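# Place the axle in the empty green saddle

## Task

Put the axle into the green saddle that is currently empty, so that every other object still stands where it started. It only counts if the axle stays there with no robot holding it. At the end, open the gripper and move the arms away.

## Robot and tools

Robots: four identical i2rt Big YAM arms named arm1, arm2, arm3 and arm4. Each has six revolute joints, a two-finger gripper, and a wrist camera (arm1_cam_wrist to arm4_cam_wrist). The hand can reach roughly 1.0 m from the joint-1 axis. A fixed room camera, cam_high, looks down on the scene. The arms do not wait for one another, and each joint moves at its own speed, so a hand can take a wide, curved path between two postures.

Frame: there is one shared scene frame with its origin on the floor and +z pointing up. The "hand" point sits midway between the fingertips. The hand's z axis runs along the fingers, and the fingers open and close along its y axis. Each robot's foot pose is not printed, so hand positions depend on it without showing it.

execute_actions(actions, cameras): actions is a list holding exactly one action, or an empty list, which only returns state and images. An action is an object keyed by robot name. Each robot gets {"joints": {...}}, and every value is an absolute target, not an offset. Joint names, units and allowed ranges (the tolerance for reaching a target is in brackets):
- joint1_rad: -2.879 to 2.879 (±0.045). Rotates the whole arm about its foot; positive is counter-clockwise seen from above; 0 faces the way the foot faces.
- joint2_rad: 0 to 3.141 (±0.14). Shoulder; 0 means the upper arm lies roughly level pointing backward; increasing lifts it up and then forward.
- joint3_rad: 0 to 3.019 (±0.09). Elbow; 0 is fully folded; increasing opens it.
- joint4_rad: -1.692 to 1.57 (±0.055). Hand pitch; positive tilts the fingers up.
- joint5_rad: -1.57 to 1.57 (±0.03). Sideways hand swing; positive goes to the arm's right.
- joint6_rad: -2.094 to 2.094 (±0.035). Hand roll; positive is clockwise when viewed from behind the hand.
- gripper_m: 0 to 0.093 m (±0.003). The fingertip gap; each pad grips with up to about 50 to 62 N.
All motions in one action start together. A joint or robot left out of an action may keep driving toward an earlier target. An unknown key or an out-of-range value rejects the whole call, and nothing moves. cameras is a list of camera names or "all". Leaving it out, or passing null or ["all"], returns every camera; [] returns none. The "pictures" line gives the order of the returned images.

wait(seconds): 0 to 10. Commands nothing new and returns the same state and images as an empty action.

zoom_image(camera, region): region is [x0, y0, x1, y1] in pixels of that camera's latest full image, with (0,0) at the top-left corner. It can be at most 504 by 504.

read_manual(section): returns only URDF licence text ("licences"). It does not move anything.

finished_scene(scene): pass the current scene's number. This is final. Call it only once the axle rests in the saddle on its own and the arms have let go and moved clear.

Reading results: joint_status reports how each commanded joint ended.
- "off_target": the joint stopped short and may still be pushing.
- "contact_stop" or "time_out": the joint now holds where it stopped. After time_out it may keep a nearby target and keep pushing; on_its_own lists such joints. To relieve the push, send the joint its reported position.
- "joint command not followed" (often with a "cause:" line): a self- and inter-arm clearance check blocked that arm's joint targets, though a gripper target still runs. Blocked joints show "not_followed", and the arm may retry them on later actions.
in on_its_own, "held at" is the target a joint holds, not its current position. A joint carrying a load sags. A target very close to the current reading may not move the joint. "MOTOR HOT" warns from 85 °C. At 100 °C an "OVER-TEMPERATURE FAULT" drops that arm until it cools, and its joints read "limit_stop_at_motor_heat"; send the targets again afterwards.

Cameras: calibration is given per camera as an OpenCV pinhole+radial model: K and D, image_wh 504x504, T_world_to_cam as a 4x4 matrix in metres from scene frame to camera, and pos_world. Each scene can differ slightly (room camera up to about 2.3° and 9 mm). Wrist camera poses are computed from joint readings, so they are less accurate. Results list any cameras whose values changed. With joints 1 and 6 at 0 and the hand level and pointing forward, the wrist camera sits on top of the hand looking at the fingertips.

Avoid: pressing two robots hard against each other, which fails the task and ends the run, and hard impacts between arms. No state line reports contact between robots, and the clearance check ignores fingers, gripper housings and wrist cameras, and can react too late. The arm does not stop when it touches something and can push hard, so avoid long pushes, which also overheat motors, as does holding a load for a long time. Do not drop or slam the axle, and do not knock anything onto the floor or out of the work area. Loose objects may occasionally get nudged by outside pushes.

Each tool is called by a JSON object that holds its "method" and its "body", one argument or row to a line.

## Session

{"method": "execute_actions", "body": {
  "actions": []
}}

Scene clock: 0.00 s.
Motor temperatures (°C, as the motors report them): arm1=[24 23 27 21 22 23] | arm2=[25 27 27 25 24 25] | arm3=[25 25 26 23 25 22] | arm4=[25 23 24 24 25 25]
arm1.joint_positions: joint1_rad=+0.846 joint2_rad=+0.472 joint3_rad=+1.399 joint4_rad=-1.445 joint5_rad=-0.208 joint6_rad=+0.496 gripper_m=+0.094
arm1.joint_status: not commanded
arm1.hand: x=-0.4950 y=+0.2758 z=+1.3559 quat_wxyz=(-0.504, -0.450, -0.737, -0.027) (m; scene frame)
arm2.joint_positions: joint1_rad=+0.895 joint2_rad=+0.574 joint3_rad=+1.326 joint4_rad=-1.332 joint5_rad=+0.297 joint6_rad=-0.146 gripper_m=+0.094
arm2.joint_status: not commanded
arm2.hand: x=-0.7763 y=-0.1691 z=+1.3454 quat_wxyz=(-0.307, +0.820, -0.302, -0.377) (m; scene frame)
arm3.joint_positions: joint1_rad=+0.667 joint2_rad=+0.539 joint3_rad=+1.426 joint4_rad=-1.367 joint5_rad=+0.095 joint6_rad=+0.164 gripper_m=+0.094
arm3.joint_status: not commanded
arm3.hand: x=+0.7417 y=+0.1871 z=+1.3278 quat_wxyz=(-0.462, -0.469, -0.715, +0.236) (m; scene frame)
arm4.joint_positions: joint1_rad=+0.818 joint2_rad=+0.461 joint3_rad=+1.332 joint4_rad=-1.324 joint5_rad=+0.139 joint6_rad=+0.259 gripper_m=+0.095
arm4.joint_status: not commanded
arm4.hand: x=+0.5346 y=-0.2061 z=+1.3715 quat_wxyz=(-0.190, +0.714, -0.453, -0.499) (m; scene frame)
pictures: arm1_cam_wrist, arm2_cam_wrist, arm3_cam_wrist, arm4_cam_wrist, cam_high
camera_calibration (this result's frames):
arm1_cam_wrist: T_world_to_cam=[[-0.646264, -0.590573, -0.483287, 0.494653], [-0.51408, 0.804968, -0.296223, -0.0733949], [0.563972, 0.0570105, -0.823824, 1.50616], [0, 0, 0, 1]] pos_world=[-0.567484, 0.265342, 1.45813]
arm2_cam_wrist: T_world_to_cam=[[0.725426, 0.631228, 0.274424, 0.3029], [0.687357, -0.643495, -0.336831, 0.885439], [-0.0360269, 0.432973, -0.900687, 1.38306], [0, 0, 0, 1]] pos_world=[-0.778516, -0.220253, 1.46083]
arm3_cam_wrist: T_world_to_cam=[[-0.894939, -0.434285, -0.102376, 0.878463], [-0.350466, 0.826195, -0.441107, 0.691597], [0.276149, -0.358884, -0.891596, 1.16797], [0, 0, 0, 1]] pos_world=[0.706018, 0.229276, 1.43636]
arm4_cam_wrist: T_world_to_cam=[[0.838713, 0.511663, -0.186445, -0.0823346], [0.38037, -0.795426, -0.471822, 0.287252], [-0.389717, 0.324806, -0.861755, 1.57996], [0, 0, 0, 1]] pos_world=[0.575531, -0.242566, 1.48172]
Images, in order (width x height): arm1_cam_wrist 504x504, arm2_cam_wrist 504x504, arm3_cam_wrist 504x504, arm4_cam_wrist 504x504, cam_high 504x504.

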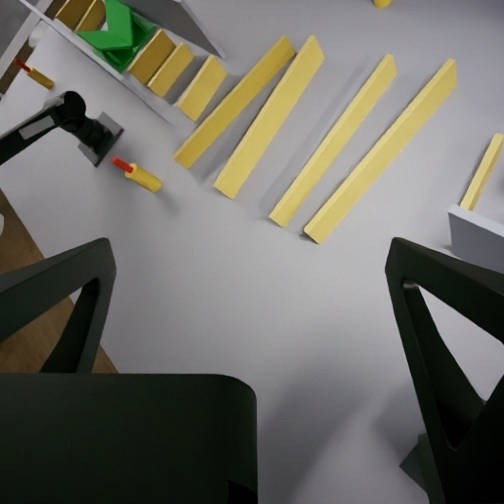

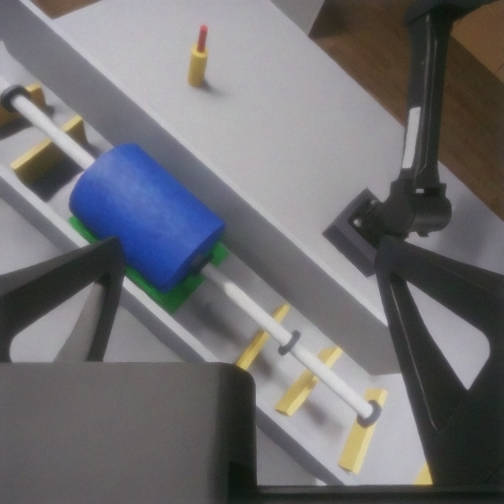

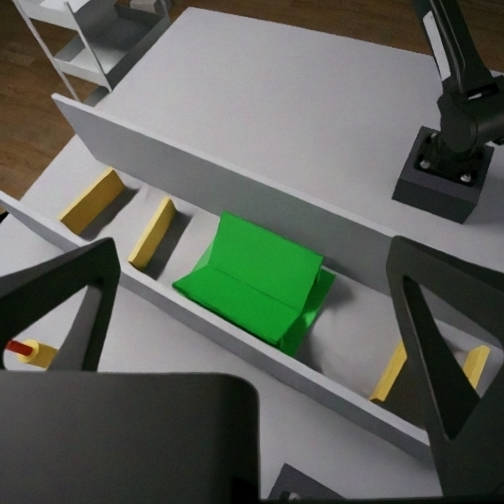

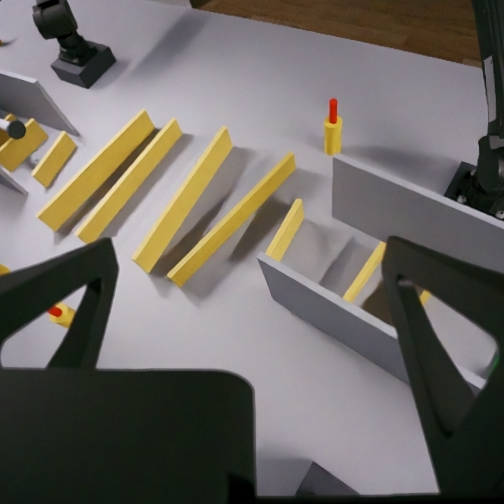

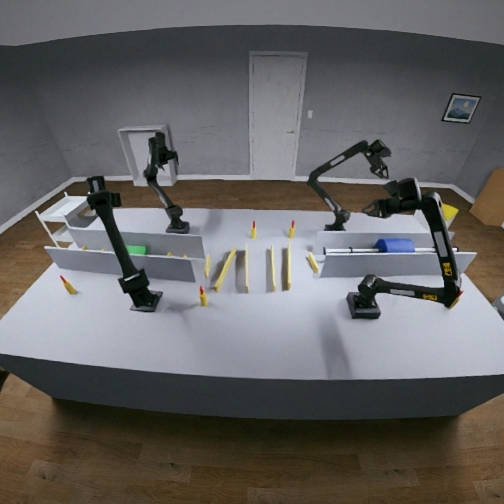

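{"method": "execute_actions", "body": {
  "actions": []
}}

Scene clock: 3.13 s.
Motor temperatures (°C, as the motors report them): arm1=[24 23 28 22 22 23] | arm2=[25 27 28 25 24 25] | arm3=[25 25 27 23 25 22] | arm4=[25 23 24 24 25 25]
arm1.joint_positions: joint1_rad=+0.846 joint2_rad=+0.472 joint3_rad=+1.399 joint4_rad=-1.445 joint5_rad=-0.208 joint6_rad=+0.496 gripper_m=+0.094
arm1.joint_status: not commanded
arm1.hand: x=-0.4950 y=+0.2758 z=+1.3559 quat_wxyz=(-0.504, -0.450, -0.737, -0.027) (m; scene frame)
arm2.joint_positions: joint1_rad=+0.895 joint2_rad=+0.574 joint3_rad=+1.326 joint4_rad=-1.332 joint5_rad=+0.297 joint6_rad=-0.146 gripper_m=+0.094
arm2.joint_status: not commanded
arm2.hand: x=-0.7763 y=-0.1691 z=+1.3454 quat_wxyz=(-0.307, +0.820, -0.302, -0.377) (m; scene frame)
arm3.joint_positions: joint1_rad=+0.667 joint2_rad=+0.539 joint3_rad=+1.426 joint4_rad=-1.367 joint5_rad=+0.095 joint6_rad=+0.164 gripper_m=+0.094
arm3.joint_status: not commanded
arm3.hand: x=+0.7417 y=+0.1871 z=+1.3278 quat_wxyz=(-0.462, -0.469, -0.715, +0.236) (m; scene frame)
arm4.joint_positions: joint1_rad=+0.818 joint2_rad=+0.461 joint3_rad=+1.332 joint4_rad=-1.324 joint5_rad=+0.139 joint6_rad=+0.259 gripper_m=+0.095
arm4.joint_status: not commanded
arm4.hand: x=+0.5346 y=-0.2061 z=+1.3715 quat_wxyz=(-0.190, +0.714, -0.453, -0.499) (m; scene frame)
pictures: arm1_cam_wrist, arm2_cam_wrist, arm3_cam_wrist, arm4_cam_wrist, cam_high
camera_calibration (this result's frames):
arm1_cam_wrist: T_world_to_cam=[[-0.646264, -0.590573, -0.483287, 0.494653], [-0.51408, 0.804968, -0.296223, -0.0733949], [0.563972, 0.0570105, -0.823824, 1.50616], [0, 0, 0, 1]] pos_world=[-0.567484, 0.265342, 1.45813]
arm2_cam_wrist: T_world_to_cam=[[0.725426, 0.631228, 0.274424, 0.3029], [0.687357, -0.643495, -0.336831, 0.885439], [-0.0360269, 0.432973, -0.900687, 1.38306], [0, 0, 0, 1]] pos_world=[-0.778516, -0.220253, 1.46083]
arm3_cam_wrist: T_world_to_cam=[[-0.894939, -0.434285, -0.102376, 0.878463], [-0.350466, 0.826195, -0.441107, 0.691597], [0.276149, -0.358884, -0.891596, 1.16797], [0, 0, 0, 1]] pos_world=[0.706018, 0.229276, 1.43636]
arm4_cam_wrist: T_world_to_cam=[[0.838713, 0.511663, -0.186445, -0.0823346], [0.38037, -0.795426, -0.471822, 0.287252], [-0.389717, 0.324806, -0.861755, 1.57996], [0, 0, 0, 1]] pos_world=[0.575531, -0.242566, 1.48172]
Images, in order (width x height): arm1_cam_wrist 504x504, arm2_cam_wrist 504x504, arm3_cam_wrist 504x504, arm4_cam_wrist 504x504, cam_high 504x504.

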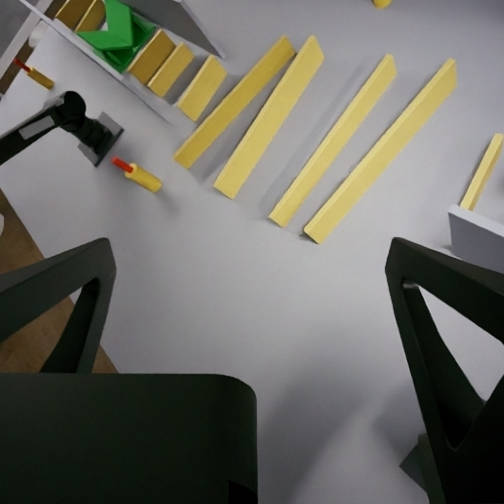

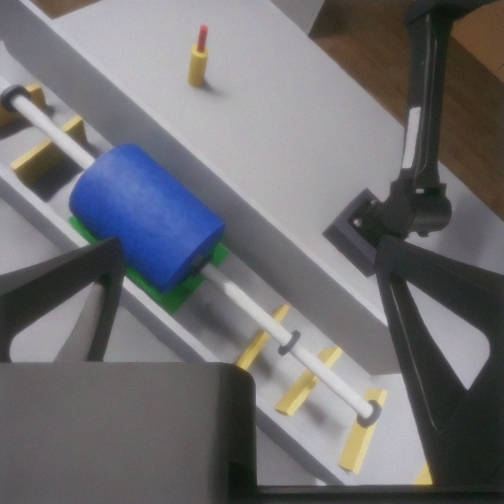

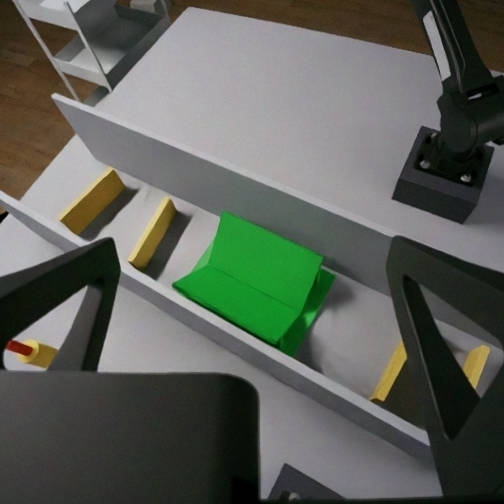

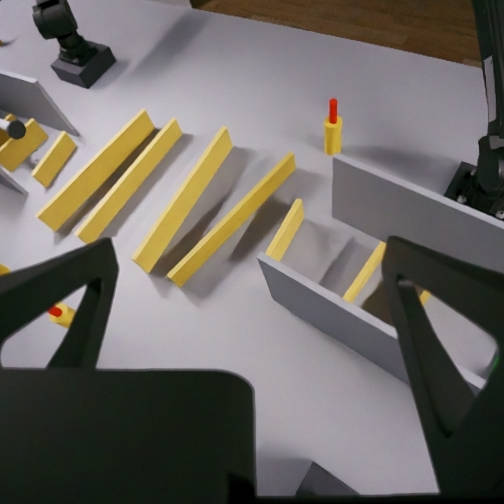

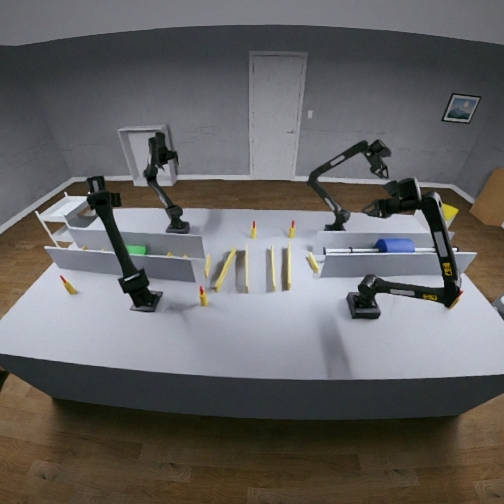

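{"method": "execute_actions", "body": {
  "actions": [
    {"arm1":{"joints":{"joint1_rad":-0.894,"joint5_rad":0,"joint6_rad":0.64,"joint4_rad":-1.56}},"arm2":{"joints":{"joint1_rad":0.41,"joint5_rad":0,"joint6_rad":1.94,"joint3_rad":1.01,"joint2_rad":0.45,"joint4_rad":-1.5}},"arm3":{"joints":{"joint1_rad":-0.99,"joint5_rad":0,"joint6_rad":0.5,"joint4_rad":-1.6,"joint2_rad":0.45}},"arm4":{"joints":{"joint1_rad":0.34,"joint5_rad":0,"joint6_rad":1.93,"joint3_rad":1.09,"joint2_rad":0.3,"joint4_rad":-1.6}}}
  ],
  "cameras": []
}}

{"method": "execute_actions", "body": {
  "actions": [
    {"arm1":{"joints":{"joint2_rad":2.09,"joint3_rad":2.12}},"arm2":{"joints":{"joint2_rad":1.265,"joint4_rad":-1.28}},"arm3":{"joints":{"joint2_rad":1.3,"joint3_rad":1.78,"joint4_rad":-1.45}}}
  ],
  "cameras": ["arm1_cam_wrist","arm2_cam_wrist","cam_high"]
}}

Scene clock: 7.97 s.
Motor temperatures (°C, as the motors report them): arm1=[24 23 29 22 22 23] | arm2=[25 27 28 25 24 25] | arm3=[25 25 27 23 25 22] | arm4=[25 23 25 24 25 25]
arm1.joint_positions: joint1_rad=-0.885 joint2_rad=+0.472 joint3_rad=+1.399 joint4_rad=-1.550 joint5_rad=-0.001 joint6_rad=+0.630 gripper_m=+0.094
arm1.joint_status: all done
arm1.hand: x=-0.7465 y=+0.2615 z=+1.3352 quat_wxyz=(-0.281, -0.887, -0.025, +0.366) (m; scene frame)
arm2.joint_positions: joint1_rad=+0.420 joint2_rad=+0.454 joint3_rad=+1.010 joint4_rad=-1.487 joint5_rad=+0.003 joint6_rad=+1.931 gripper_m=+0.094
arm2.joint_status: all done
arm2.hand: x=-0.7108 y=-0.1804 z=+1.1840 quat_wxyz=(+0.117, +0.021, -0.950, -0.290) (m; scene frame)
arm3.joint_positions: joint1_rad=-0.985 joint2_rad=+0.438 joint3_rad=+1.426 joint4_rad=-1.587 joint5_rad=+0.003 joint6_rad=+0.490 gripper_m=+0.094
arm3.joint_status: all done
arm3.hand: x=+0.5392 y=+0.2888 z=+1.2957 quat_wxyz=(-0.231, -0.883, -0.025, +0.409) (m; scene frame)
arm4.joint_positions: joint1_rad=+0.346 joint2_rad=+0.289 joint3_rad=+1.084 joint4_rad=-1.588 joint5_rad=+0.003 joint6_rad=+1.921 gripper_m=+0.095
arm4.joint_status: all done
arm4.hand: x=+0.6072 y=-0.2365 z=+1.2266 quat_wxyz=(+0.127, -0.016, -0.925, -0.357) (m; scene frame)
pictures: none
No camera images: the call's "cameras" was empty. Leave "cameras" out to get every camera's image.

Scene clock: 9.90 s.
Motor temperatures (°C, as the motors report them): arm1=[24 23 29 22 22 23] | arm2=[25 27 29 25 24 25] | arm3=[25 25 28 23 25 22] | arm4=[25 23 25 24 25 25]
arm1.joint_positions: joint1_rad=-0.885 joint2_rad=+2.128 joint3_rad=+2.086 joint4_rad=-1.558 joint5_rad=-0.001 joint6_rad=+0.631 gripper_m=+0.094
arm1.joint_status: all done
arm1.hand: x=-1.1454 y=-0.0625 z=+0.9697 quat_wxyz=(+0.006, -1.000, -0.027, -0.007) (m; scene frame)
arm2.joint_positions: joint1_rad=+0.420 joint2_rad=+1.266 joint3_rad=+1.010 joint4_rad=-1.293 joint5_rad=+0.003 joint6_rad=+1.933 gripper_m=+0.094
arm2.joint_status: all done
arm2.hand: x=-0.7768 y=-0.0295 z=+0.9912 quat_wxyz=(+0.003, +0.023, -1.000, -0.008) (m; scene frame)
arm3.joint_positions: joint1_rad=-0.985 joint2_rad=+1.308 joint3_rad=+1.759 joint4_rad=-1.465 joint5_rad=+0.003 joint6_rad=+0.490 gripper_m=+0.094
arm3.joint_status: all done
arm3.hand: x=+0.2468 y=+0.1111 z=+1.2365 quat_wxyz=(-0.136, -0.960, -0.027, +0.242) (m; scene frame)
arm4.joint_positions: joint1_rad=+0.346 joint2_rad=+0.289 joint3_rad=+1.084 joint4_rad=-1.588 joint5_rad=+0.003 joint6_rad=+1.921 gripper_m=+0.095
arm4.joint_status: not commanded
arm4.hand: x=+0.6072 y=-0.2365 z=+1.2266 quat_wxyz=(+0.127, -0.017, -0.925, -0.357) (m; scene frame)
pictures: arm1_cam_wrist, arm2_cam_wrist, cam_high
camera_calibration (this result's frames):
arm1_cam_wrist: T_world_to_cam=[[-0.05775, 0.997968, 0.0269112, -0.0334577], [0.805269, 0.0306319, 0.592117, 0.351539], [0.59009, 0.0558655, -0.805402, 1.58611], [0, 0, 0, 1]] pos_world=[-1.22097, -0.0659876, 1.07021]
arm2_cam_wrist: T_world_to_cam=[[0.0457726, -0.998749, -0.0201184, 0.0282422], [-0.801636, -0.048741, 0.595822, -1.20723], [-0.596058, -0.0111447, -0.802864, 0.458486], [0, 0, 0, 1]] pos_world=[-0.695764, -0.0255248, 1.08796]
Images, in order (width x height): arm1_cam_wrist 504x504, arm2_cam_wrist 504x504, cam_high 504x504.

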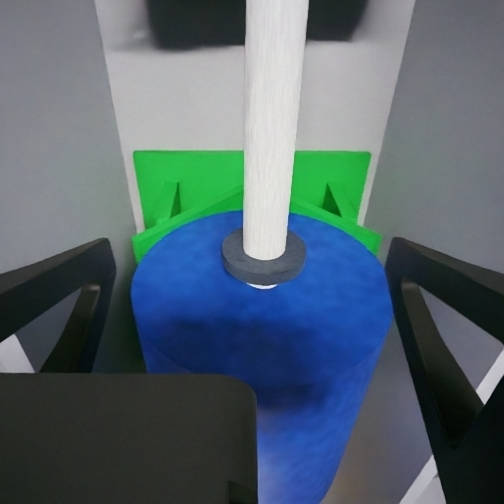

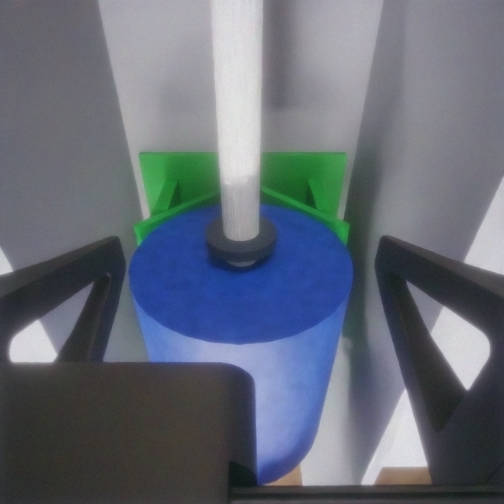

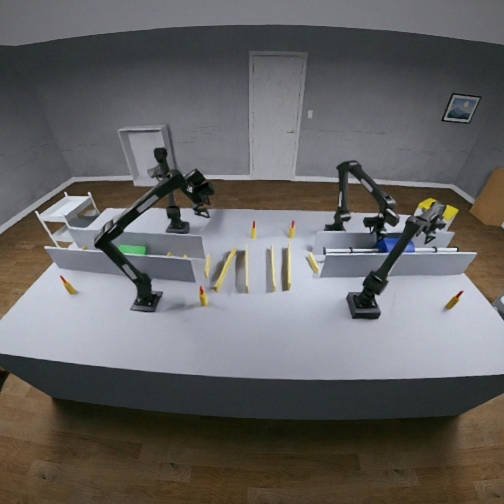

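{"method": "execute_actions", "body": {
  "actions": [
    {"arm1":{"joints":{"joint1_rad":-0.907,"joint2_rad":2.11,"joint3_rad":1.87,"joint4_rad":-1.28}},"arm2":{"joints":{"joint1_rad":0.399,"joint2_rad":1.42,"joint3_rad":0.83,"joint4_rad":-0.96,"joint6_rad":1.91}}}
  ],
  "cameras": ["arm1_cam_wrist","arm2_cam_wrist"]
}}

Scene clock: 12.20 s.
Motor temperatures (°C, as the motors report them): arm1=[24 24 29 22 22 23] | arm2=[25 27 29 25 24 25] | arm3=[25 25 28 23 25 22] | arm4=[25 23 25 24 25 25]
arm1.joint_positions: joint1_rad=-0.898 joint2_rad=+2.123 joint3_rad=+1.858 joint4_rad=-1.294 joint5_rad=-0.001 joint6_rad=+0.631 gripper_m=+0.094
arm1.joint_status: all done
arm1.hand: x=-1.1481 y=-0.0535 z=+0.8872 quat_wxyz=(-0.006, -1.000, -0.020, +0.010) (m; scene frame)
arm2.joint_positions: joint1_rad=+0.412 joint2_rad=+1.432 joint3_rad=+0.821 joint4_rad=-0.975 joint5_rad=+0.003 joint6_rad=+1.918 gripper_m=+0.094
arm2.joint_status: all done
arm2.hand: x=-0.7737 y=-0.0308 z=+0.8717 quat_wxyz=(-0.003, +0.026, -1.000, +0.009) (m; scene frame)
arm3.joint_positions: joint1_rad=-0.985 joint2_rad=+1.308 joint3_rad=+1.759 joint4_rad=-1.465 joint5_rad=+0.003 joint6_rad=+0.490 gripper_m=+0.094
arm3.joint_status: not commanded
arm3.hand: x=+0.2468 y=+0.1111 z=+1.2365 quat_wxyz=(-0.136, -0.960, -0.027, +0.242) (m; scene frame)
arm4.joint_positions: joint1_rad=+0.346 joint2_rad=+0.289 joint3_rad=+1.084 joint4_rad=-1.588 joint5_rad=+0.003 joint6_rad=+1.921 gripper_m=+0.095
arm4.joint_status: not commanded
arm4.hand: x=+0.6072 y=-0.2365 z=+1.2266 quat_wxyz=(+0.127, -0.017, -0.925, -0.357) (m; scene frame)
pictures: arm1_cam_wrist, arm2_cam_wrist
camera_calibration (this result's frames):
arm1_cam_wrist: T_world_to_cam=[[-0.0444444, 0.999008, 0.00261171, -0.00349675], [0.824229, 0.0351912, 0.565162, 0.448221], [0.564509, 0.0272709, -0.824976, 1.50715], [0, 0, 0, 1]] pos_world=[-1.22039, -0.0533814, 0.99005]
arm2_cam_wrist: T_world_to_cam=[[0.0520348, -0.998542, 0.014362, -0.000791707], [-0.809697, -0.0337673, 0.585876, -1.13077], [-0.584537, -0.0421148, -0.810274, 0.37882], [0, 0, 0, 1]] pos_world=[-0.694109, -0.0230198, 0.969452]
Images, in order (width x height): arm1_cam_wrist 504x504, arm2_cam_wrist 504x504.

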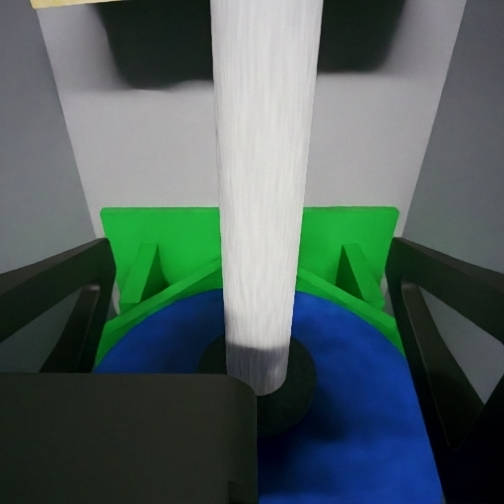

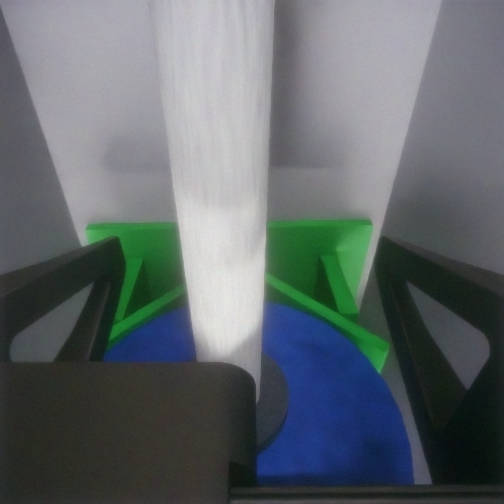

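{"method": "execute_actions", "body": {
  "actions": [
    {"arm1":{"joints":{"joint1_rad":-0.912,"joint2_rad":2.14}},"arm2":{"joints":{"joint4_rad":-0.928}}}
  ],
  "cameras": []
}}

{"method": "execute_actions", "body": {
  "actions": [
    {"arm1":{"joints":{"gripper_m":0}},"arm2":{"joints":{"gripper_m":0}}}
  ],
  "cameras": ["arm1_cam_wrist","arm2_cam_wrist"]
}}

Scene clock: 13.57 s.
Motor temperatures (°C, as the motors report them): arm1=[24 24 29 22 22 23] | arm2=[25 27 29 25 24 25] | arm3=[25 25 29 23 25 22] | arm4=[25 23 25 24 25 25]
arm1.joint_positions: joint1_rad=-0.900 joint2_rad=+2.123 joint3_rad=+1.858 joint4_rad=-1.294 joint5_rad=-0.001 joint6_rad=+0.631 gripper_m=+0.094
arm1.joint_status: all done
arm1.hand: x=-1.1490 y=-0.0524 z=+0.8872 quat_wxyz=(-0.006, -1.000, -0.019, +0.010) (m; scene frame)
arm2.joint_positions: joint1_rad=+0.412 joint2_rad=+1.432 joint3_rad=+0.821 joint4_rad=-0.944 joint5_rad=+0.003 joint6_rad=+1.918 gripper_m=+0.094
arm2.joint_status: all done
arm2.hand: x=-0.7767 y=-0.0237 z=+0.8717 quat_wxyz=(+0.003, +0.026, -1.000, -0.006) (m; scene frame)
arm3.joint_positions: joint1_rad=-0.985 joint2_rad=+1.308 joint3_rad=+1.759 joint4_rad=-1.465 joint5_rad=+0.003 joint6_rad=+0.490 gripper_m=+0.094
arm3.joint_status: not commanded
arm3.hand: x=+0.2468 y=+0.1111 z=+1.2365 quat_wxyz=(-0.136, -0.960, -0.027, +0.242) (m; scene frame)
arm4.joint_positions: joint1_rad=+0.346 joint2_rad=+0.289 joint3_rad=+1.084 joint4_rad=-1.588 joint5_rad=+0.003 joint6_rad=+1.921 gripper_m=+0.095
arm4.joint_status: not commanded
arm4.hand: x=+0.6072 y=-0.2365 z=+1.2266 quat_wxyz=(+0.127, -0.017, -0.925, -0.357) (m; scene frame)
pictures: none
No camera images: the call's "cameras" was empty. Leave "cameras" out to get every camera's image.

Scene clock: 14.30 s.
Motor temperatures (°C, as the motors report them): arm1=[24 24 29 22 22 23] | arm2=[25 27 29 25 24 25] | arm3=[25 25 29 23 25 22] | arm4=[25 23 25 24 25 25]
arm1.joint_positions: joint1_rad=-0.902 joint2_rad=+2.123 joint3_rad=+1.856 joint4_rad=-1.295 joint5_rad=+0.002 joint6_rad=+0.632 gripper_m=+0.023
arm1.joint_status: gripper_m off_target (ended at +0.023, target +0.000)
arm1.hand: x=-1.1494 y=-0.0507 z=+0.8867 quat_wxyz=(-0.004, -1.000, -0.018, +0.010) (m; scene frame)
arm2.joint_positions: joint1_rad=+0.411 joint2_rad=+1.431 joint3_rad=+0.821 joint4_rad=-0.938 joint5_rad=+0.002 joint6_rad=+1.918 gripper_m=+0.024
arm2.joint_status: gripper_m off_target (ended at +0.024, target +0.000)
arm2.hand: x=-0.7771 y=-0.0223 z=+0.8718 quat_wxyz=(+0.004, +0.026, -1.000, -0.009) (m; scene frame)
arm3.joint_positions: joint1_rad=-0.985 joint2_rad=+1.308 joint3_rad=+1.759 joint4_rad=-1.465 joint5_rad=+0.003 joint6_rad=+0.490 gripper_m=+0.094
arm3.joint_status: not commanded
arm3.hand: x=+0.2468 y=+0.1111 z=+1.2365 quat_wxyz=(-0.136, -0.960, -0.027, +0.242) (m; scene frame)
arm4.joint_positions: joint1_rad=+0.346 joint2_rad=+0.289 joint3_rad=+1.084 joint4_rad=-1.588 joint5_rad=+0.003 joint6_rad=+1.921 gripper_m=+0.095
arm4.joint_status: not commanded
arm4.hand: x=+0.6072 y=-0.2365 z=+1.2266 quat_wxyz=(+0.127, -0.017, -0.925, -0.357) (m; scene frame)
pictures: arm1_cam_wrist, arm2_cam_wrist
camera_calibration (this result's frames):
arm1_cam_wrist: T_world_to_cam=[[-0.0397885, 0.999186, 0.00667782, -0.00462375], [0.824553, 0.0290581, 0.565038, 0.449667], [0.564384, 0.0279882, -0.825038, 1.50744], [0, 0, 0, 1]] pos_world=[-1.22173, -0.050637, 0.989647]
arm2_cam_wrist: T_world_to_cam=[[0.0518624, -0.998443, -0.0205251, 0.038119], [-0.80069, -0.0538559, 0.596654, -1.13617], [-0.59683, -0.0145096, -0.802236, 0.361326], [0, 0, 0, 1]] pos_world=[-0.696051, -0.0178873, 0.968554]
Images, in order (width x height): arm1_cam_wrist 504x504, arm2_cam_wrist 504x504.

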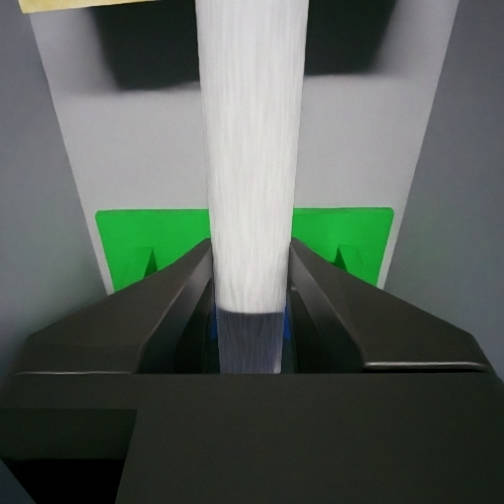

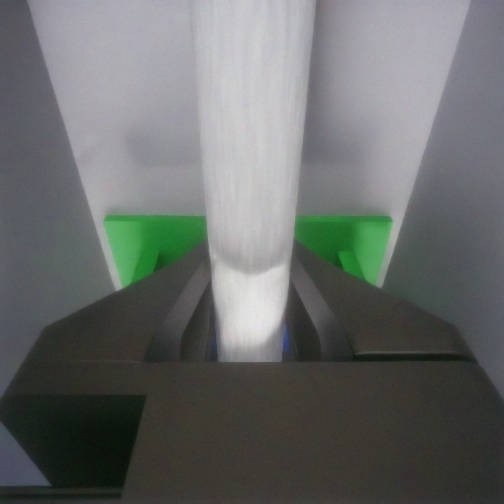

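{"method": "execute_actions", "body": {
  "actions": [
    {"arm1":{"joints":{"gripper_m":0.05,"joint2_rad":2.165}}}
  ],
  "cameras": ["arm1_cam_wrist"]
}}

Scene clock: 15.93 s.
Motor temperatures (°C, as the motors report them): arm1=[24 24 30 22 22 23] | arm2=[25 27 29 25 24 25] | arm3=[25 25 29 23 25 22] | arm4=[25 23 25 24 25 25]
arm1.joint_positions: joint1_rad=-0.902 joint2_rad=+2.154 joint3_rad=+1.856 joint4_rad=-1.293 joint5_rad=+0.002 joint6_rad=+0.632 gripper_m=+0.050
arm1.joint_status: all done
arm1.hand: x=-1.1483 y=-0.0497 z=+0.8669 quat_wxyz=(+0.005, -1.000, -0.018, -0.002) (m; scene frame)
arm2.joint_positions: joint1_rad=+0.411 joint2_rad=+1.431 joint3_rad=+0.821 joint4_rad=-0.938 joint5_rad=+0.002 joint6_rad=+1.918 gripper_m=+0.024
arm2.joint_status: not commanded
arm2.hand: x=-0.7771 y=-0.0223 z=+0.8718 quat_wxyz=(+0.004, +0.026, -1.000, -0.009) (m; scene frame)
arm3.joint_positions: joint1_rad=-0.985 joint2_rad=+1.308 joint3_rad=+1.759 joint4_rad=-1.465 joint5_rad=+0.003 joint6_rad=+0.490 gripper_m=+0.094
arm3.joint_status: not commanded
arm3.hand: x=+0.2468 y=+0.1111 z=+1.2365 quat_wxyz=(-0.136, -0.960, -0.027, +0.242) (m; scene frame)
arm4.joint_positions: joint1_rad=+0.346 joint2_rad=+0.289 joint3_rad=+1.084 joint4_rad=-1.588 joint5_rad=+0.003 joint6_rad=+1.921 gripper_m=+0.095
arm4.joint_status: not commanded
arm4.hand: x=+0.6072 y=-0.2365 z=+1.2266 quat_wxyz=(+0.127, -0.017, -0.925, -0.357) (m; scene frame)
pictures: arm1_cam_wrist
camera_calibration (this result's frames):
arm1_cam_wrist: T_world_to_cam=[[-0.0396863, 0.99892, 0.0241482, -0.0204603], [0.81113, 0.0180936, 0.584586, 0.427002], [0.583518, 0.0427874, -0.810972, 1.5009], [0, 0, 0, 1]] pos_world=[-1.22297, -0.0515075, 0.968063]
Images, in order (width x height): arm1_cam_wrist 504x504.

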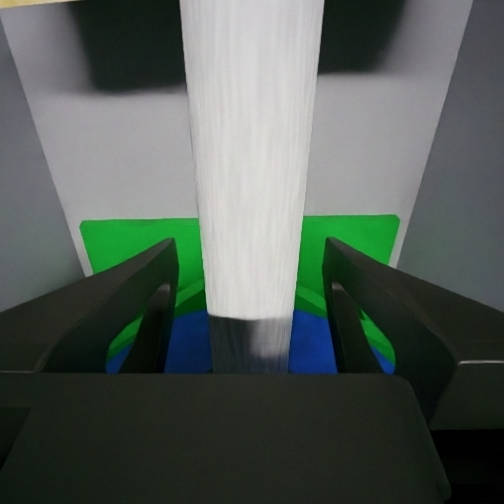

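{"method": "execute_actions", "body": {
  "actions": [
    {"arm1":{"joints":{"gripper_m":0,"joint2_rad":2.14}}}
  ],
  "cameras": []
}}

{"method": "execute_actions", "body": {
  "actions": [
    {"arm1":{"joints":{"joint2_rad":2.04,"joint3_rad":2.05,"joint4_rad":-1.455}},"arm2":{"joints":{"joint2_rad":1.28,"joint3_rad":1.055,"joint4_rad":-1.22}}}
  ],
  "cameras": ["arm1_cam_wrist","arm2_cam_wrist"]
}}

Scene clock: 17.37 s.
Motor temperatures (°C, as the motors report them): arm1=[24 24 30 22 22 23] | arm2=[25 27 29 25 24 25] | arm3=[25 25 29 23 25 22] | arm4=[25 23 25 24 25 25]
arm1.joint_positions: joint1_rad=-0.902 joint2_rad=+2.154 joint3_rad=+1.856 joint4_rad=-1.292 joint5_rad=+0.001 joint6_rad=+0.633 gripper_m=+0.023
arm1.joint_status: gripper_m off_target (ended at +0.023, target +0.000); the others done
arm1.hand: x=-1.1484 y=-0.0500 z=+0.8669 quat_wxyz=(+0.004, -1.000, -0.017, -0.002) (m; scene frame)
arm2.joint_positions: joint1_rad=+0.411 joint2_rad=+1.431 joint3_rad=+0.821 joint4_rad=-0.938 joint5_rad=+0.002 joint6_rad=+1.918 gripper_m=+0.024
arm2.joint_status: not commanded
arm2.hand: x=-0.7771 y=-0.0223 z=+0.8718 quat_wxyz=(+0.004, +0.026, -1.000, -0.009) (m; scene frame)
arm3.joint_positions: joint1_rad=-0.985 joint2_rad=+1.308 joint3_rad=+1.759 joint4_rad=-1.465 joint5_rad=+0.003 joint6_rad=+0.490 gripper_m=+0.094
arm3.joint_status: not commanded
arm3.hand: x=+0.2468 y=+0.1111 z=+1.2365 quat_wxyz=(-0.136, -0.960, -0.027, +0.242) (m; scene frame)
arm4.joint_positions: joint1_rad=+0.346 joint2_rad=+0.289 joint3_rad=+1.084 joint4_rad=-1.588 joint5_rad=+0.003 joint6_rad=+1.921 gripper_m=+0.095
arm4.joint_status: not commanded
arm4.hand: x=+0.6072 y=-0.2365 z=+1.2266 quat_wxyz=(+0.127, -0.017, -0.925, -0.357) (m; scene frame)
pictures: none
No camera images: the call's "cameras" was empty. Leave "cameras" out to get every camera's image.

Scene clock: 19.60 s.
Motor temperatures (°C, as the motors report them): arm1=[24 25 31 22 22 23] | arm2=[25 27 30 25 24 25] | arm3=[25 25 29 23 25 22] | arm4=[25 23 25 24 25 25]
arm1.joint_positions: joint1_rad=-0.902 joint2_rad=+2.091 joint3_rad=+1.983 joint4_rad=-1.463 joint5_rad=-0.006 joint6_rad=+0.632 gripper_m=+0.023
arm1.joint_status: all done
arm1.hand: x=-1.1476 y=-0.0513 z=+0.9539 quat_wxyz=(-0.005, -1.000, -0.018, +0.004) (m; scene frame)
arm2.joint_positions: joint1_rad=+0.406 joint2_rad=+1.318 joint3_rad=+0.958 joint4_rad=-1.201 joint5_rad=-0.009 joint6_rad=+1.913 gripper_m=+0.024
arm2.joint_status: joint3_rad time_out (moved +0.137 of +0.234); the others done
arm2.on_its_own: joint3_rad reads +0.958 and still pushes toward +1.055 since a time_out
arm2.hand: x=-0.7763 y=-0.0240 z=+0.9552 quat_wxyz=(+0.007, +0.026, -1.000, -0.001) (m; scene frame)
arm3.joint_positions: joint1_rad=-0.985 joint2_rad=+1.308 joint3_rad=+1.759 joint4_rad=-1.465 joint5_rad=+0.003 joint6_rad=+0.490 gripper_m=+0.094
arm3.joint_status: not commanded
arm3.hand: x=+0.2468 y=+0.1111 z=+1.2365 quat_wxyz=(-0.136, -0.960, -0.027, +0.242) (m; scene frame)
arm4.joint_positions: joint1_rad=+0.346 joint2_rad=+0.289 joint3_rad=+1.084 joint4_rad=-1.588 joint5_rad=+0.003 joint6_rad=+1.921 gripper_m=+0.095
arm4.joint_status: not commanded
arm4.hand: x=+0.6072 y=-0.2365 z=+1.2266 quat_wxyz=(+0.127, -0.017, -0.925, -0.357) (m; scene frame)
pictures: arm1_cam_wrist, arm2_cam_wrist
camera_calibration (this result's frames):
arm1_cam_wrist: T_world_to_cam=[[-0.0392057, 0.999214, 0.00578856, -0.00293347], [0.81747, 0.0287422, 0.575253, 0.392338], [0.574635, 0.0272852, -0.817955, 1.56681], [0, 0, 0, 1]] pos_world=[-1.22118, -0.0510962, 1.0559]
arm2_cam_wrist: T_world_to_cam=[[0.0519788, -0.998637, -0.0046246, 0.0229607], [-0.79761, -0.0443011, 0.601544, -1.18738], [-0.600929, -0.0275789, -0.798826, 0.421964], [0, 0, 0, 1]] pos_world=[-0.69469, -0.0180355, 1.05144]
Images, in order (width x height): arm1_cam_wrist 504x504, arm2_cam_wrist 504x504.

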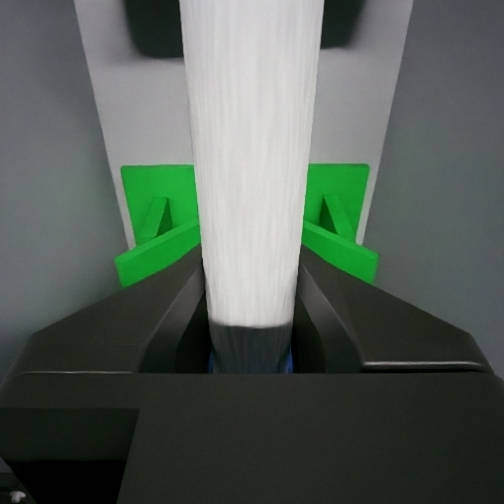

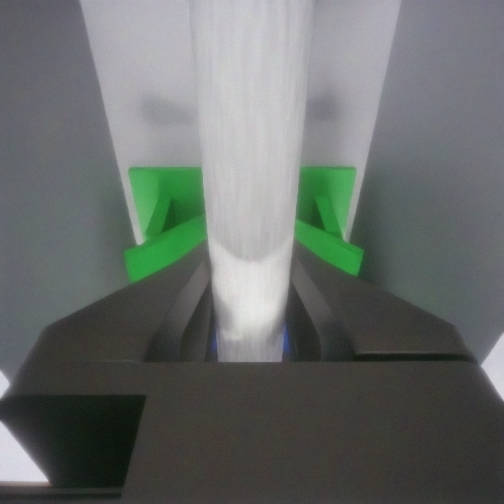

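{"method": "execute_actions", "body": {
  "actions": [
    {"arm1":{"joints":{"joint1_rad":-0.748,"joint2_rad":1.765,"joint3_rad":1.575,"joint4_rad":-1.3,"joint6_rad":0.784}},"arm2":{"joints":{"joint1_rad":0.019,"joint2_rad":1.225,"joint3_rad":0.94,"joint4_rad":-1.225,"joint6_rad":1.526}}}
  ],
  "cameras": []
}}

{"method": "execute_actions", "body": {
  "actions": [
    {"arm1":{"joints":{"joint1_rad":-0.541,"joint2_rad":1.555,"joint3_rad":1.29,"joint4_rad":-1.23,"joint6_rad":0.991}},"arm2":{"joints":{"joint1_rad":-0.358,"joint2_rad":1.315,"joint3_rad":1.075,"joint4_rad":-1.22,"joint6_rad":1.149}}}
  ],
  "cameras": ["arm1_cam_wrist","arm2_cam_wrist"]
}}

Scene clock: 22.97 s.
Motor temperatures (°C, as the motors report them): arm1=[24 25 31 22 22 23] | arm2=[25 27 31 25 24 25] | arm3=[25 25 30 23 25 23] | arm4=[25 23 25 24 25 25]
arm1.joint_positions: joint1_rad=-0.746 joint2_rad=+1.825 joint3_rad=+1.552 joint4_rad=-1.308 joint5_rad=-0.004 joint6_rad=+0.793 gripper_m=+0.023
arm1.joint_status: all done
arm1.hand: x=-1.0108 y=-0.0518 z=+0.9451 quat_wxyz=(+0.000, -1.000, -0.016, +0.000) (m; scene frame)
arm2.joint_positions: joint1_rad=+0.016 joint2_rad=+1.258 joint3_rad=+0.903 joint4_rad=-1.228 joint5_rad=+0.015 joint6_rad=+1.532 gripper_m=+0.024
arm2.joint_status: all done
arm2.hand: x=-0.6382 y=-0.0241 z=+0.9544 quat_wxyz=(-0.007, +0.022, -1.000, +0.009) (m; scene frame)
arm3.joint_positions: joint1_rad=-0.985 joint2_rad=+1.308 joint3_rad=+1.759 joint4_rad=-1.465 joint5_rad=+0.003 joint6_rad=+0.490 gripper_m=+0.094
arm3.joint_status: not commanded
arm3.hand: x=+0.2468 y=+0.1111 z=+1.2365 quat_wxyz=(-0.136, -0.960, -0.027, +0.242) (m; scene frame)
arm4.joint_positions: joint1_rad=+0.346 joint2_rad=+0.289 joint3_rad=+1.084 joint4_rad=-1.588 joint5_rad=+0.003 joint6_rad=+1.921 gripper_m=+0.095
arm4.joint_status: not commanded
arm4.hand: x=+0.6072 y=-0.2365 z=+1.2266 quat_wxyz=(+0.127, -0.017, -0.925, -0.357) (m; scene frame)
pictures: none
No camera images: the call's "cameras" was empty. Leave "cameras" out to get every camera's image.

Scene clock: 24.00 s.
Motor temperatures (°C, as the motors report them): arm1=[24 25 31 22 22 23] | arm2=[25 27 32 25 24 25] | arm3=[25 25 30 23 25 23] | arm4=[25 23 25 24 25 25]
arm1.joint_positions: joint1_rad=-0.544 joint2_rad=+1.598 joint3_rad=+1.267 joint4_rad=-1.230 joint5_rad=-0.007 joint6_rad=+0.997 gripper_m=+0.023
arm1.joint_status: all done
arm1.hand: x=-0.8783 y=-0.0462 z=+0.9502 quat_wxyz=(-0.009, -1.000, -0.014, +0.005) (m; scene frame)
arm2.joint_positions: joint1_rad=-0.364 joint2_rad=+1.349 joint3_rad=+0.987 joint4_rad=-1.224 joint5_rad=+0.015 joint6_rad=+1.155 gripper_m=+0.024
arm2.joint_status: all done
arm2.hand: x=-0.5055 y=-0.0171 z=+0.9549 quat_wxyz=(-0.003, +0.020, -1.000, +0.012) (m; scene frame)
arm3.joint_positions: joint1_rad=-0.985 joint2_rad=+1.308 joint3_rad=+1.759 joint4_rad=-1.465 joint5_rad=+0.003 joint6_rad=+0.490 gripper_m=+0.094
arm3.joint_status: not commanded
arm3.hand: x=+0.2468 y=+0.1111 z=+1.2365 quat_wxyz=(-0.136, -0.960, -0.027, +0.242) (m; scene frame)
arm4.joint_positions: joint1_rad=+0.346 joint2_rad=+0.289 joint3_rad=+1.084 joint4_rad=-1.588 joint5_rad=+0.003 joint6_rad=+1.921 gripper_m=+0.095
arm4.joint_status: not commanded
arm4.hand: x=+0.6072 y=-0.2365 z=+1.2266 quat_wxyz=(+0.127, -0.017, -0.925, -0.357) (m; scene frame)
pictures: arm1_cam_wrist, arm2_cam_wrist
camera_calibration (this result's frames):
arm1_cam_wrist: T_world_to_cam=[[-0.0328095, 0.999459, -0.00218651, 0.0158108], [0.819155, 0.0281439, 0.572882, 0.177829], [0.572633, 0.0170049, -0.819635, 1.40824], [0, 0, 0, 1]] pos_world=[-0.951557, -0.044754, 1.0524]
arm2_cam_wrist: T_world_to_cam=[[0.0395313, -0.998996, 0.0210978, -0.0151051], [-0.810302, -0.0196955, 0.585681, -0.961745], [-0.584677, -0.0402483, -0.810267, 0.603568], [0, 0, 0, 1]] pos_world=[-0.425815, -0.00973938, 1.05265]
Images, in order (width x height): arm1_cam_wrist 504x504, arm2_cam_wrist 504x504.

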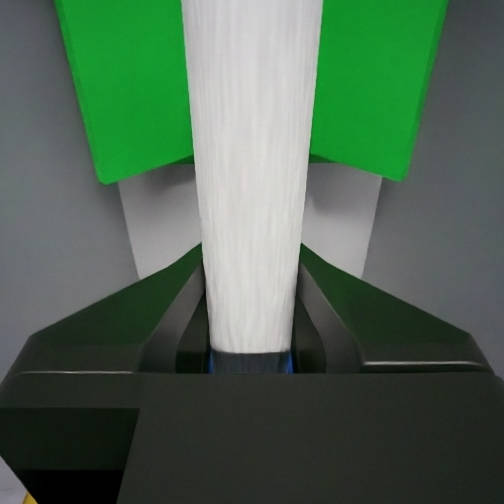

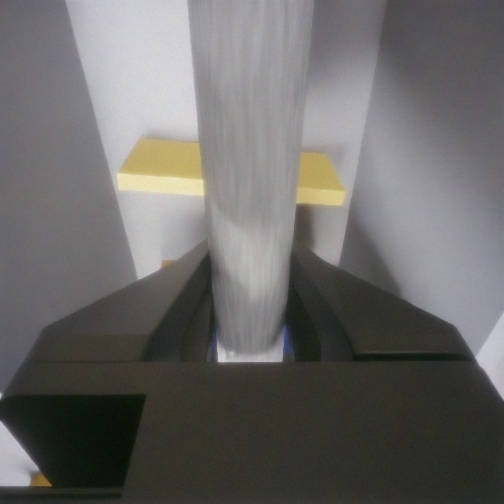

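{"method": "execute_actions", "body": {
  "actions": [
    {"arm1":{"joints":{"joint1_rad":-0.278,"joint2_rad":1.41,"joint3_rad":1.12,"joint4_rad":-1.22,"joint6_rad":1.255}},"arm2":{"joints":{"joint1_rad":-0.64,"joint2_rad":1.48,"joint3_rad":1.255,"joint4_rad":-1.205,"joint6_rad":0.861}}}
  ],
  "cameras": []
}}

{"method": "execute_actions", "body": {
  "actions": [
    {"arm1":{"joints":{"joint1_rad":0.065,"joint2_rad":1.36,"joint3_rad":1.065,"joint4_rad":-1.22,"joint6_rad":1.597}},"arm2":{"joints":{"joint1_rad":-0.838,"joint2_rad":1.71,"joint3_rad":1.545,"joint4_rad":-1.275,"joint6_rad":0.664}}}
  ],
  "cameras": []
}}

{"method": "execute_actions", "body": {
  "actions": [
    {"arm1":{"joints":{"joint1_rad":0.405,"joint2_rad":1.43,"joint3_rad":1.18,"joint4_rad":-1.22,"joint6_rad":1.94}},"arm2":{"joints":{"joint1_rad":-0.972,"joint2_rad":1.985,"joint3_rad":1.97,"joint4_rad":-1.42,"joint6_rad":0.531}},"arm3":{"joints":{"joint2_rad":1.68}}}
  ],
  "cameras": ["arm1_cam_wrist","arm3_cam_wrist","cam_high"]
}}

Scene clock: 26.13 s.
Motor temperatures (°C, as the motors report them): arm1=[24 25 31 22 23 23] | arm2=[25 27 32 25 24 25] | arm3=[25 25 30 23 25 23] | arm4=[25 23 25 24 25 25]
arm1.joint_positions: joint1_rad=-0.269 joint2_rad=+1.451 joint3_rad=+1.097 joint4_rad=-1.222 joint5_rad=-0.009 joint6_rad=+1.276 gripper_m=+0.023
arm1.joint_status: all done
arm1.hand: x=-0.7445 y=-0.0362 z=+0.9480 quat_wxyz=(-0.002, -1.000, -0.012, +0.000) (m; scene frame)
arm2.joint_positions: joint1_rad=-0.647 joint2_rad=+1.525 joint3_rad=+1.168 joint4_rad=-1.200 joint5_rad=+0.006 joint6_rad=+0.876 gripper_m=+0.024
arm2.joint_status: all done
arm2.hand: x=-0.3735 y=-0.0075 z=+0.9533 quat_wxyz=(-0.006, +0.018, -1.000, -0.001) (m; scene frame)
arm3.joint_positions: joint1_rad=-0.985 joint2_rad=+1.308 joint3_rad=+1.759 joint4_rad=-1.465 joint5_rad=+0.003 joint6_rad=+0.490 gripper_m=+0.094
arm3.joint_status: not commanded
arm3.hand: x=+0.2468 y=+0.1111 z=+1.2365 quat_wxyz=(-0.136, -0.960, -0.027, +0.242) (m; scene frame)
arm4.joint_positions: joint1_rad=+0.346 joint2_rad=+0.289 joint3_rad=+1.084 joint4_rad=-1.588 joint5_rad=+0.003 joint6_rad=+1.921 gripper_m=+0.095
arm4.joint_status: not commanded
arm4.hand: x=+0.6072 y=-0.2365 z=+1.2266 quat_wxyz=(+0.127, -0.017, -0.925, -0.357) (m; scene frame)
pictures: none
No camera images: the call's "cameras" was empty. Leave "cameras" out to get every camera's image.

Scene clock: 28.33 s.
Motor temperatures (°C, as the motors report them): arm1=[24 25 31 22 23 23] | arm2=[25 28 33 25 24 25] | arm3=[25 25 30 23 25 23] | arm4=[25 23 26 24 25 25]
arm1.joint_positions: joint1_rad=+0.065 joint2_rad=+1.402 joint3_rad=+1.046 joint4_rad=-1.220 joint5_rad=-0.010 joint6_rad=+1.613 gripper_m=+0.023
arm1.joint_status: all done
arm1.hand: x=-0.6128 y=-0.0305 z=+0.9461 quat_wxyz=(+0.000, -1.000, -0.011, +0.000) (m; scene frame)
arm2.joint_positions: joint1_rad=-0.837 joint2_rad=+1.757 joint3_rad=+1.451 joint4_rad=-1.258 joint5_rad=+0.003 joint6_rad=+0.688 gripper_m=+0.024
arm2.joint_status: joint3_rad time_out (moved +0.283 of +0.377); the others done
arm2.on_its_own: joint3_rad reads +1.451 and still pushes toward +1.545 since a time_out
arm2.hand: x=-0.2456 y=-0.0036 z=+0.9497 quat_wxyz=(-0.002, +0.017, -1.000, +0.001) (m; scene frame)
arm3.joint_positions: joint1_rad=-0.985 joint2_rad=+1.308 joint3_rad=+1.759 joint4_rad=-1.465 joint5_rad=+0.003 joint6_rad=+0.490 gripper_m=+0.094
arm3.joint_status: not commanded
arm3.hand: x=+0.2468 y=+0.1111 z=+1.2365 quat_wxyz=(-0.136, -0.960, -0.027, +0.242) (m; scene frame)
arm4.joint_positions: joint1_rad=+0.346 joint2_rad=+0.289 joint3_rad=+1.084 joint4_rad=-1.588 joint5_rad=+0.003 joint6_rad=+1.921 gripper_m=+0.095
arm4.joint_status: not commanded
arm4.hand: x=+0.6072 y=-0.2365 z=+1.2266 quat_wxyz=(+0.127, -0.017, -0.925, -0.357) (m; scene frame)
pictures: none
No camera images: the call's "cameras" was empty. Leave "cameras" out to get every camera's image.

not run: a stop came earlier in this reply.

{"method": "execute_actions", "body": {
  "actions": [
    {"arm1":{"joints":{"joint1_rad":0.415,"joint2_rad":1.43,"joint3_rad":1.18,"joint4_rad":-1.22,"joint6_rad":1.965}},"arm2":{"joints":{"joint1_rad":-0.972,"joint2_rad":1.975,"joint3_rad":1.97,"joint4_rad":-1.43,"joint6_rad":0.55}},"arm3":{"joints":{"joint2_rad":1.68}}}
  ],
  "cameras": ["arm1_cam_wrist","arm3_cam_wrist","cam_high"]
}}

Scene clock: 31.33 s.
Motor temperatures (°C, as the motors report them): arm1=[24 25 32 22 23 23] | arm2=[25 28 34 25 24 25] | arm3=[25 26 31 23 25 23] | arm4=[25 23 26 24 25 25]
arm1.joint_positions: joint1_rad=+0.403 joint2_rad=+1.462 joint3_rad=+1.121 joint4_rad=-1.220 joint5_rad=-0.013 joint6_rad=+1.968 gripper_m=+0.023
arm1.joint_status: all done
arm1.hand: x=-0.4764 y=-0.0268 z=+0.9493 quat_wxyz=(-0.005, -1.000, -0.002, -0.003) (m; scene frame)
arm2.joint_positions: joint1_rad=-0.978 joint2_rad=+2.032 joint3_rad=+1.872 joint4_rad=-1.411 joint5_rad=+0.010 joint6_rad=+0.564 gripper_m=+0.024
arm2.joint_status: joint3_rad time_out (moved +0.421 of +0.519); the others done
arm2.on_its_own: joint3_rad reads +1.872 and still pushes toward +1.970 since a time_out
arm2.hand: x=-0.1136 y=-0.0063 z=+0.9529 quat_wxyz=(-0.002, +0.009, -1.000, +0.007) (m; scene frame)
arm3.joint_positions: joint1_rad=-0.985 joint2_rad=+1.702 joint3_rad=+1.759 joint4_rad=-1.464 joint5_rad=+0.003 joint6_rad=+0.490 gripper_m=+0.094
arm3.joint_status: all done
arm3.hand: x=+0.1626 y=+0.0602 z=+1.0419 quat_wxyz=(-0.040, -0.996, -0.028, +0.075) (m; scene frame)
arm4.joint_positions: joint1_rad=+0.346 joint2_rad=+0.289 joint3_rad=+1.084 joint4_rad=-1.588 joint5_rad=+0.003 joint6_rad=+1.921 gripper_m=+0.095
arm4.joint_status: not commanded
arm4.hand: x=+0.6072 y=-0.2365 z=+1.2266 quat_wxyz=(+0.127, -0.017, -0.925, -0.357) (m; scene frame)
pictures: arm1_cam_wrist, arm3_cam_wrist, cam_high
camera_calibration (this result's frames):
arm1_cam_wrist: T_world_to_cam=[[-0.00853574, 0.999948, 0.00552102, 0.0138575], [0.810876, 0.00369068, 0.585206, -0.167613], [0.585156, 0.00947203, -0.810866, 1.17448], [0, 0, 0, 1]] pos_world=[-0.551222, -0.0243629, 1.05036]
arm3_cam_wrist: T_world_to_cam=[[-0.0473134, 0.996664, -0.0664963, 0.0144603], [0.886191, 0.0725994, 0.457598, -0.624642], [0.460899, -0.0372779, -0.886669, 0.972951], [0, 0, 0, 1]] pos_world=[0.105804, 0.0672061, 1.14948]
Images, in order (width x height): arm1_cam_wrist 504x504, arm3_cam_wrist 504x504, cam_high 504x504.

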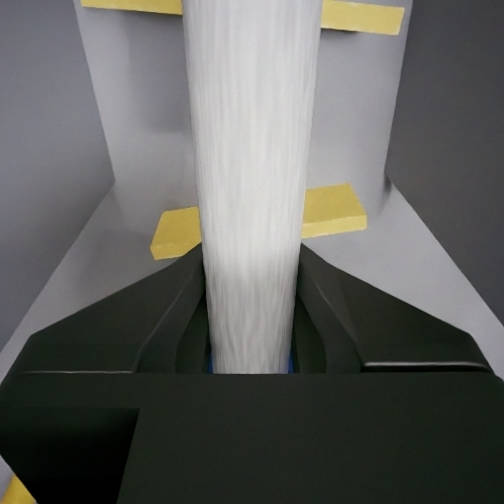

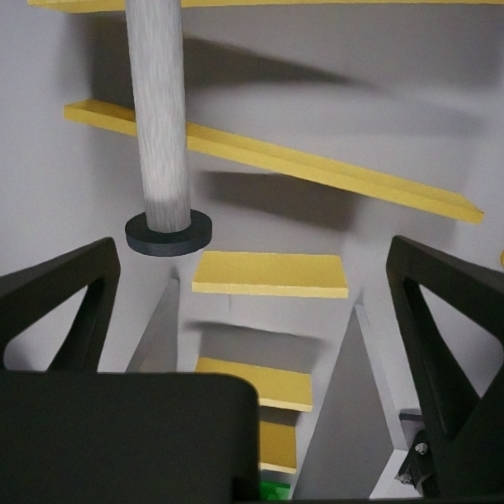

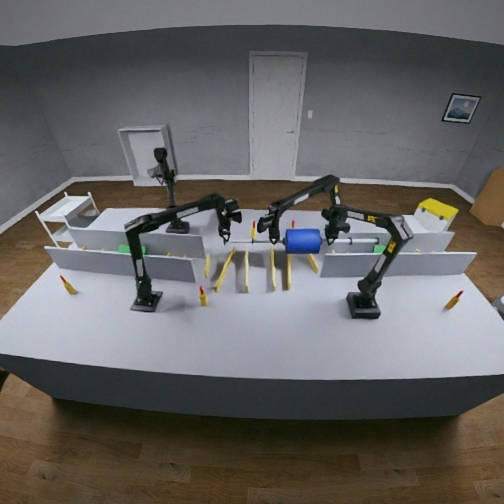

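{"method": "execute_actions", "body": {
  "actions": [
    {"arm3":{"joints":{"joint1_rad":-0.92,"joint2_rad":1.78,"joint3_rad":1.84,"joint6_rad":0.6}}}
  ],
  "cameras": []
}}

{"method": "execute_actions", "body": {
  "actions": [
    {"arm3":{"joints":{"joint2_rad":1.91}}}
  ],
  "cameras": ["arm3_cam_wrist"]
}}

Scene clock: 34.03 s.
Motor temperatures (°C, as the motors report them): arm1=[24 25 32 22 23 23] | arm2=[25 29 35 25 24 25] | arm3=[25 26 31 23 25 23] | arm4=[25 23 26 24 25 25]
arm1.joint_positions: joint1_rad=+0.403 joint2_rad=+1.462 joint3_rad=+1.121 joint4_rad=-1.220 joint5_rad=-0.013 joint6_rad=+1.968 gripper_m=+0.023
arm1.joint_status: not commanded
arm1.hand: x=-0.4764 y=-0.0268 z=+0.9493 quat_wxyz=(-0.005, -1.000, -0.002, -0.003) (m; scene frame)
arm2.joint_positions: joint1_rad=-0.978 joint2_rad=+2.032 joint3_rad=+1.872 joint4_rad=-1.411 joint5_rad=+0.010 joint6_rad=+0.564 gripper_m=+0.024
arm2.joint_status: not commanded
arm2.on_its_own: joint3_rad reads +1.872 and still pushes toward +1.970 since a time_out
arm2.hand: x=-0.1136 y=-0.0063 z=+0.9529 quat_wxyz=(-0.002, +0.009, -1.000, +0.007) (m; scene frame)
arm3.joint_positions: joint1_rad=-0.913 joint2_rad=+1.782 joint3_rad=+1.784 joint4_rad=-1.464 joint5_rad=+0.003 joint6_rad=+0.589 gripper_m=+0.094
arm3.joint_status: all done
arm3.hand: x=+0.1715 y=+0.0168 z=+1.0086 quat_wxyz=(-0.031, -0.998, -0.015, +0.049) (m; scene frame)
arm4.joint_positions: joint1_rad=+0.346 joint2_rad=+0.289 joint3_rad=+1.084 joint4_rad=-1.588 joint5_rad=+0.003 joint6_rad=+1.921 gripper_m=+0.095
arm4.joint_status: not commanded
arm4.hand: x=+0.6072 y=-0.2365 z=+1.2266 quat_wxyz=(+0.127, -0.017, -0.925, -0.357) (m; scene frame)
pictures: none
No camera images: the call's "cameras" was empty. Leave "cameras" out to get every camera's image.

Scene clock: 35.13 s.
Motor temperatures (°C, as the motors report them): arm1=[24 25 32 22 23 23] | arm2=[25 29 35 25 24 25] | arm3=[25 26 31 23 25 23] | arm4=[25 23 26 24 25 25]
arm1.joint_positions: joint1_rad=+0.403 joint2_rad=+1.462 joint3_rad=+1.121 joint4_rad=-1.220 joint5_rad=-0.013 joint6_rad=+1.968 gripper_m=+0.023
arm1.joint_status: not commanded
arm1.hand: x=-0.4764 y=-0.0268 z=+0.9493 quat_wxyz=(-0.005, -1.000, -0.002, -0.003) (m; scene frame)
arm2.joint_positions: joint1_rad=-0.978 joint2_rad=+2.032 joint3_rad=+1.872 joint4_rad=-1.411 joint5_rad=+0.010 joint6_rad=+0.564 gripper_m=+0.024
arm2.joint_status: not commanded
arm2.on_its_own: joint3_rad reads +1.872 and still pushes toward +1.970 since a time_out
arm2.hand: x=-0.1136 y=-0.0063 z=+0.9529 quat_wxyz=(-0.002, +0.009, -1.000, +0.007) (m; scene frame)
arm3.joint_positions: joint1_rad=-0.913 joint2_rad=+1.928 joint3_rad=+1.793 joint4_rad=-1.464 joint5_rad=+0.003 joint6_rad=+0.589 gripper_m=+0.094
arm3.joint_status: all done
arm3.hand: x=+0.1604 y=+0.0092 z=+0.9297 quat_wxyz=(+0.009, -1.000, -0.015, -0.008) (m; scene frame)
arm4.joint_positions: joint1_rad=+0.346 joint2_rad=+0.289 joint3_rad=+1.084 joint4_rad=-1.588 joint5_rad=+0.003 joint6_rad=+1.921 gripper_m=+0.095
arm4.joint_status: not commanded
arm4.hand: x=+0.6072 y=-0.2365 z=+1.2266 quat_wxyz=(+0.127, -0.017, -0.925, -0.357) (m; scene frame)
pictures: arm3_cam_wrist
camera_calibration (this result's frames):
arm3_cam_wrist: T_world_to_cam=[[-0.0165977, 0.999456, 0.0284939, -0.0354862], [0.799856, -0.00382781, 0.60018, -0.685656], [0.599963, 0.0327526, -0.799357, 0.768387], [0, 0, 0, 1]] pos_world=[0.0868333, 0.00767566, 1.02674]
Images, in order (width x height): arm3_cam_wrist 504x504.

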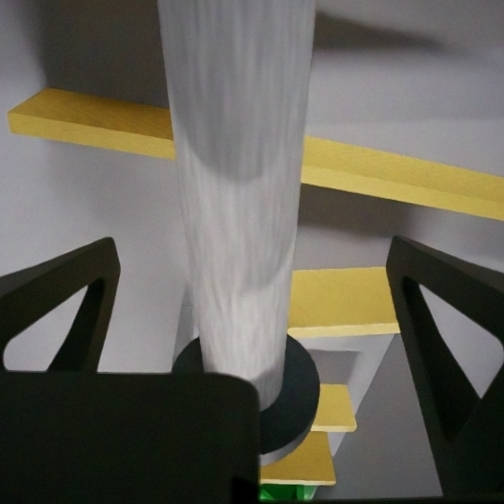

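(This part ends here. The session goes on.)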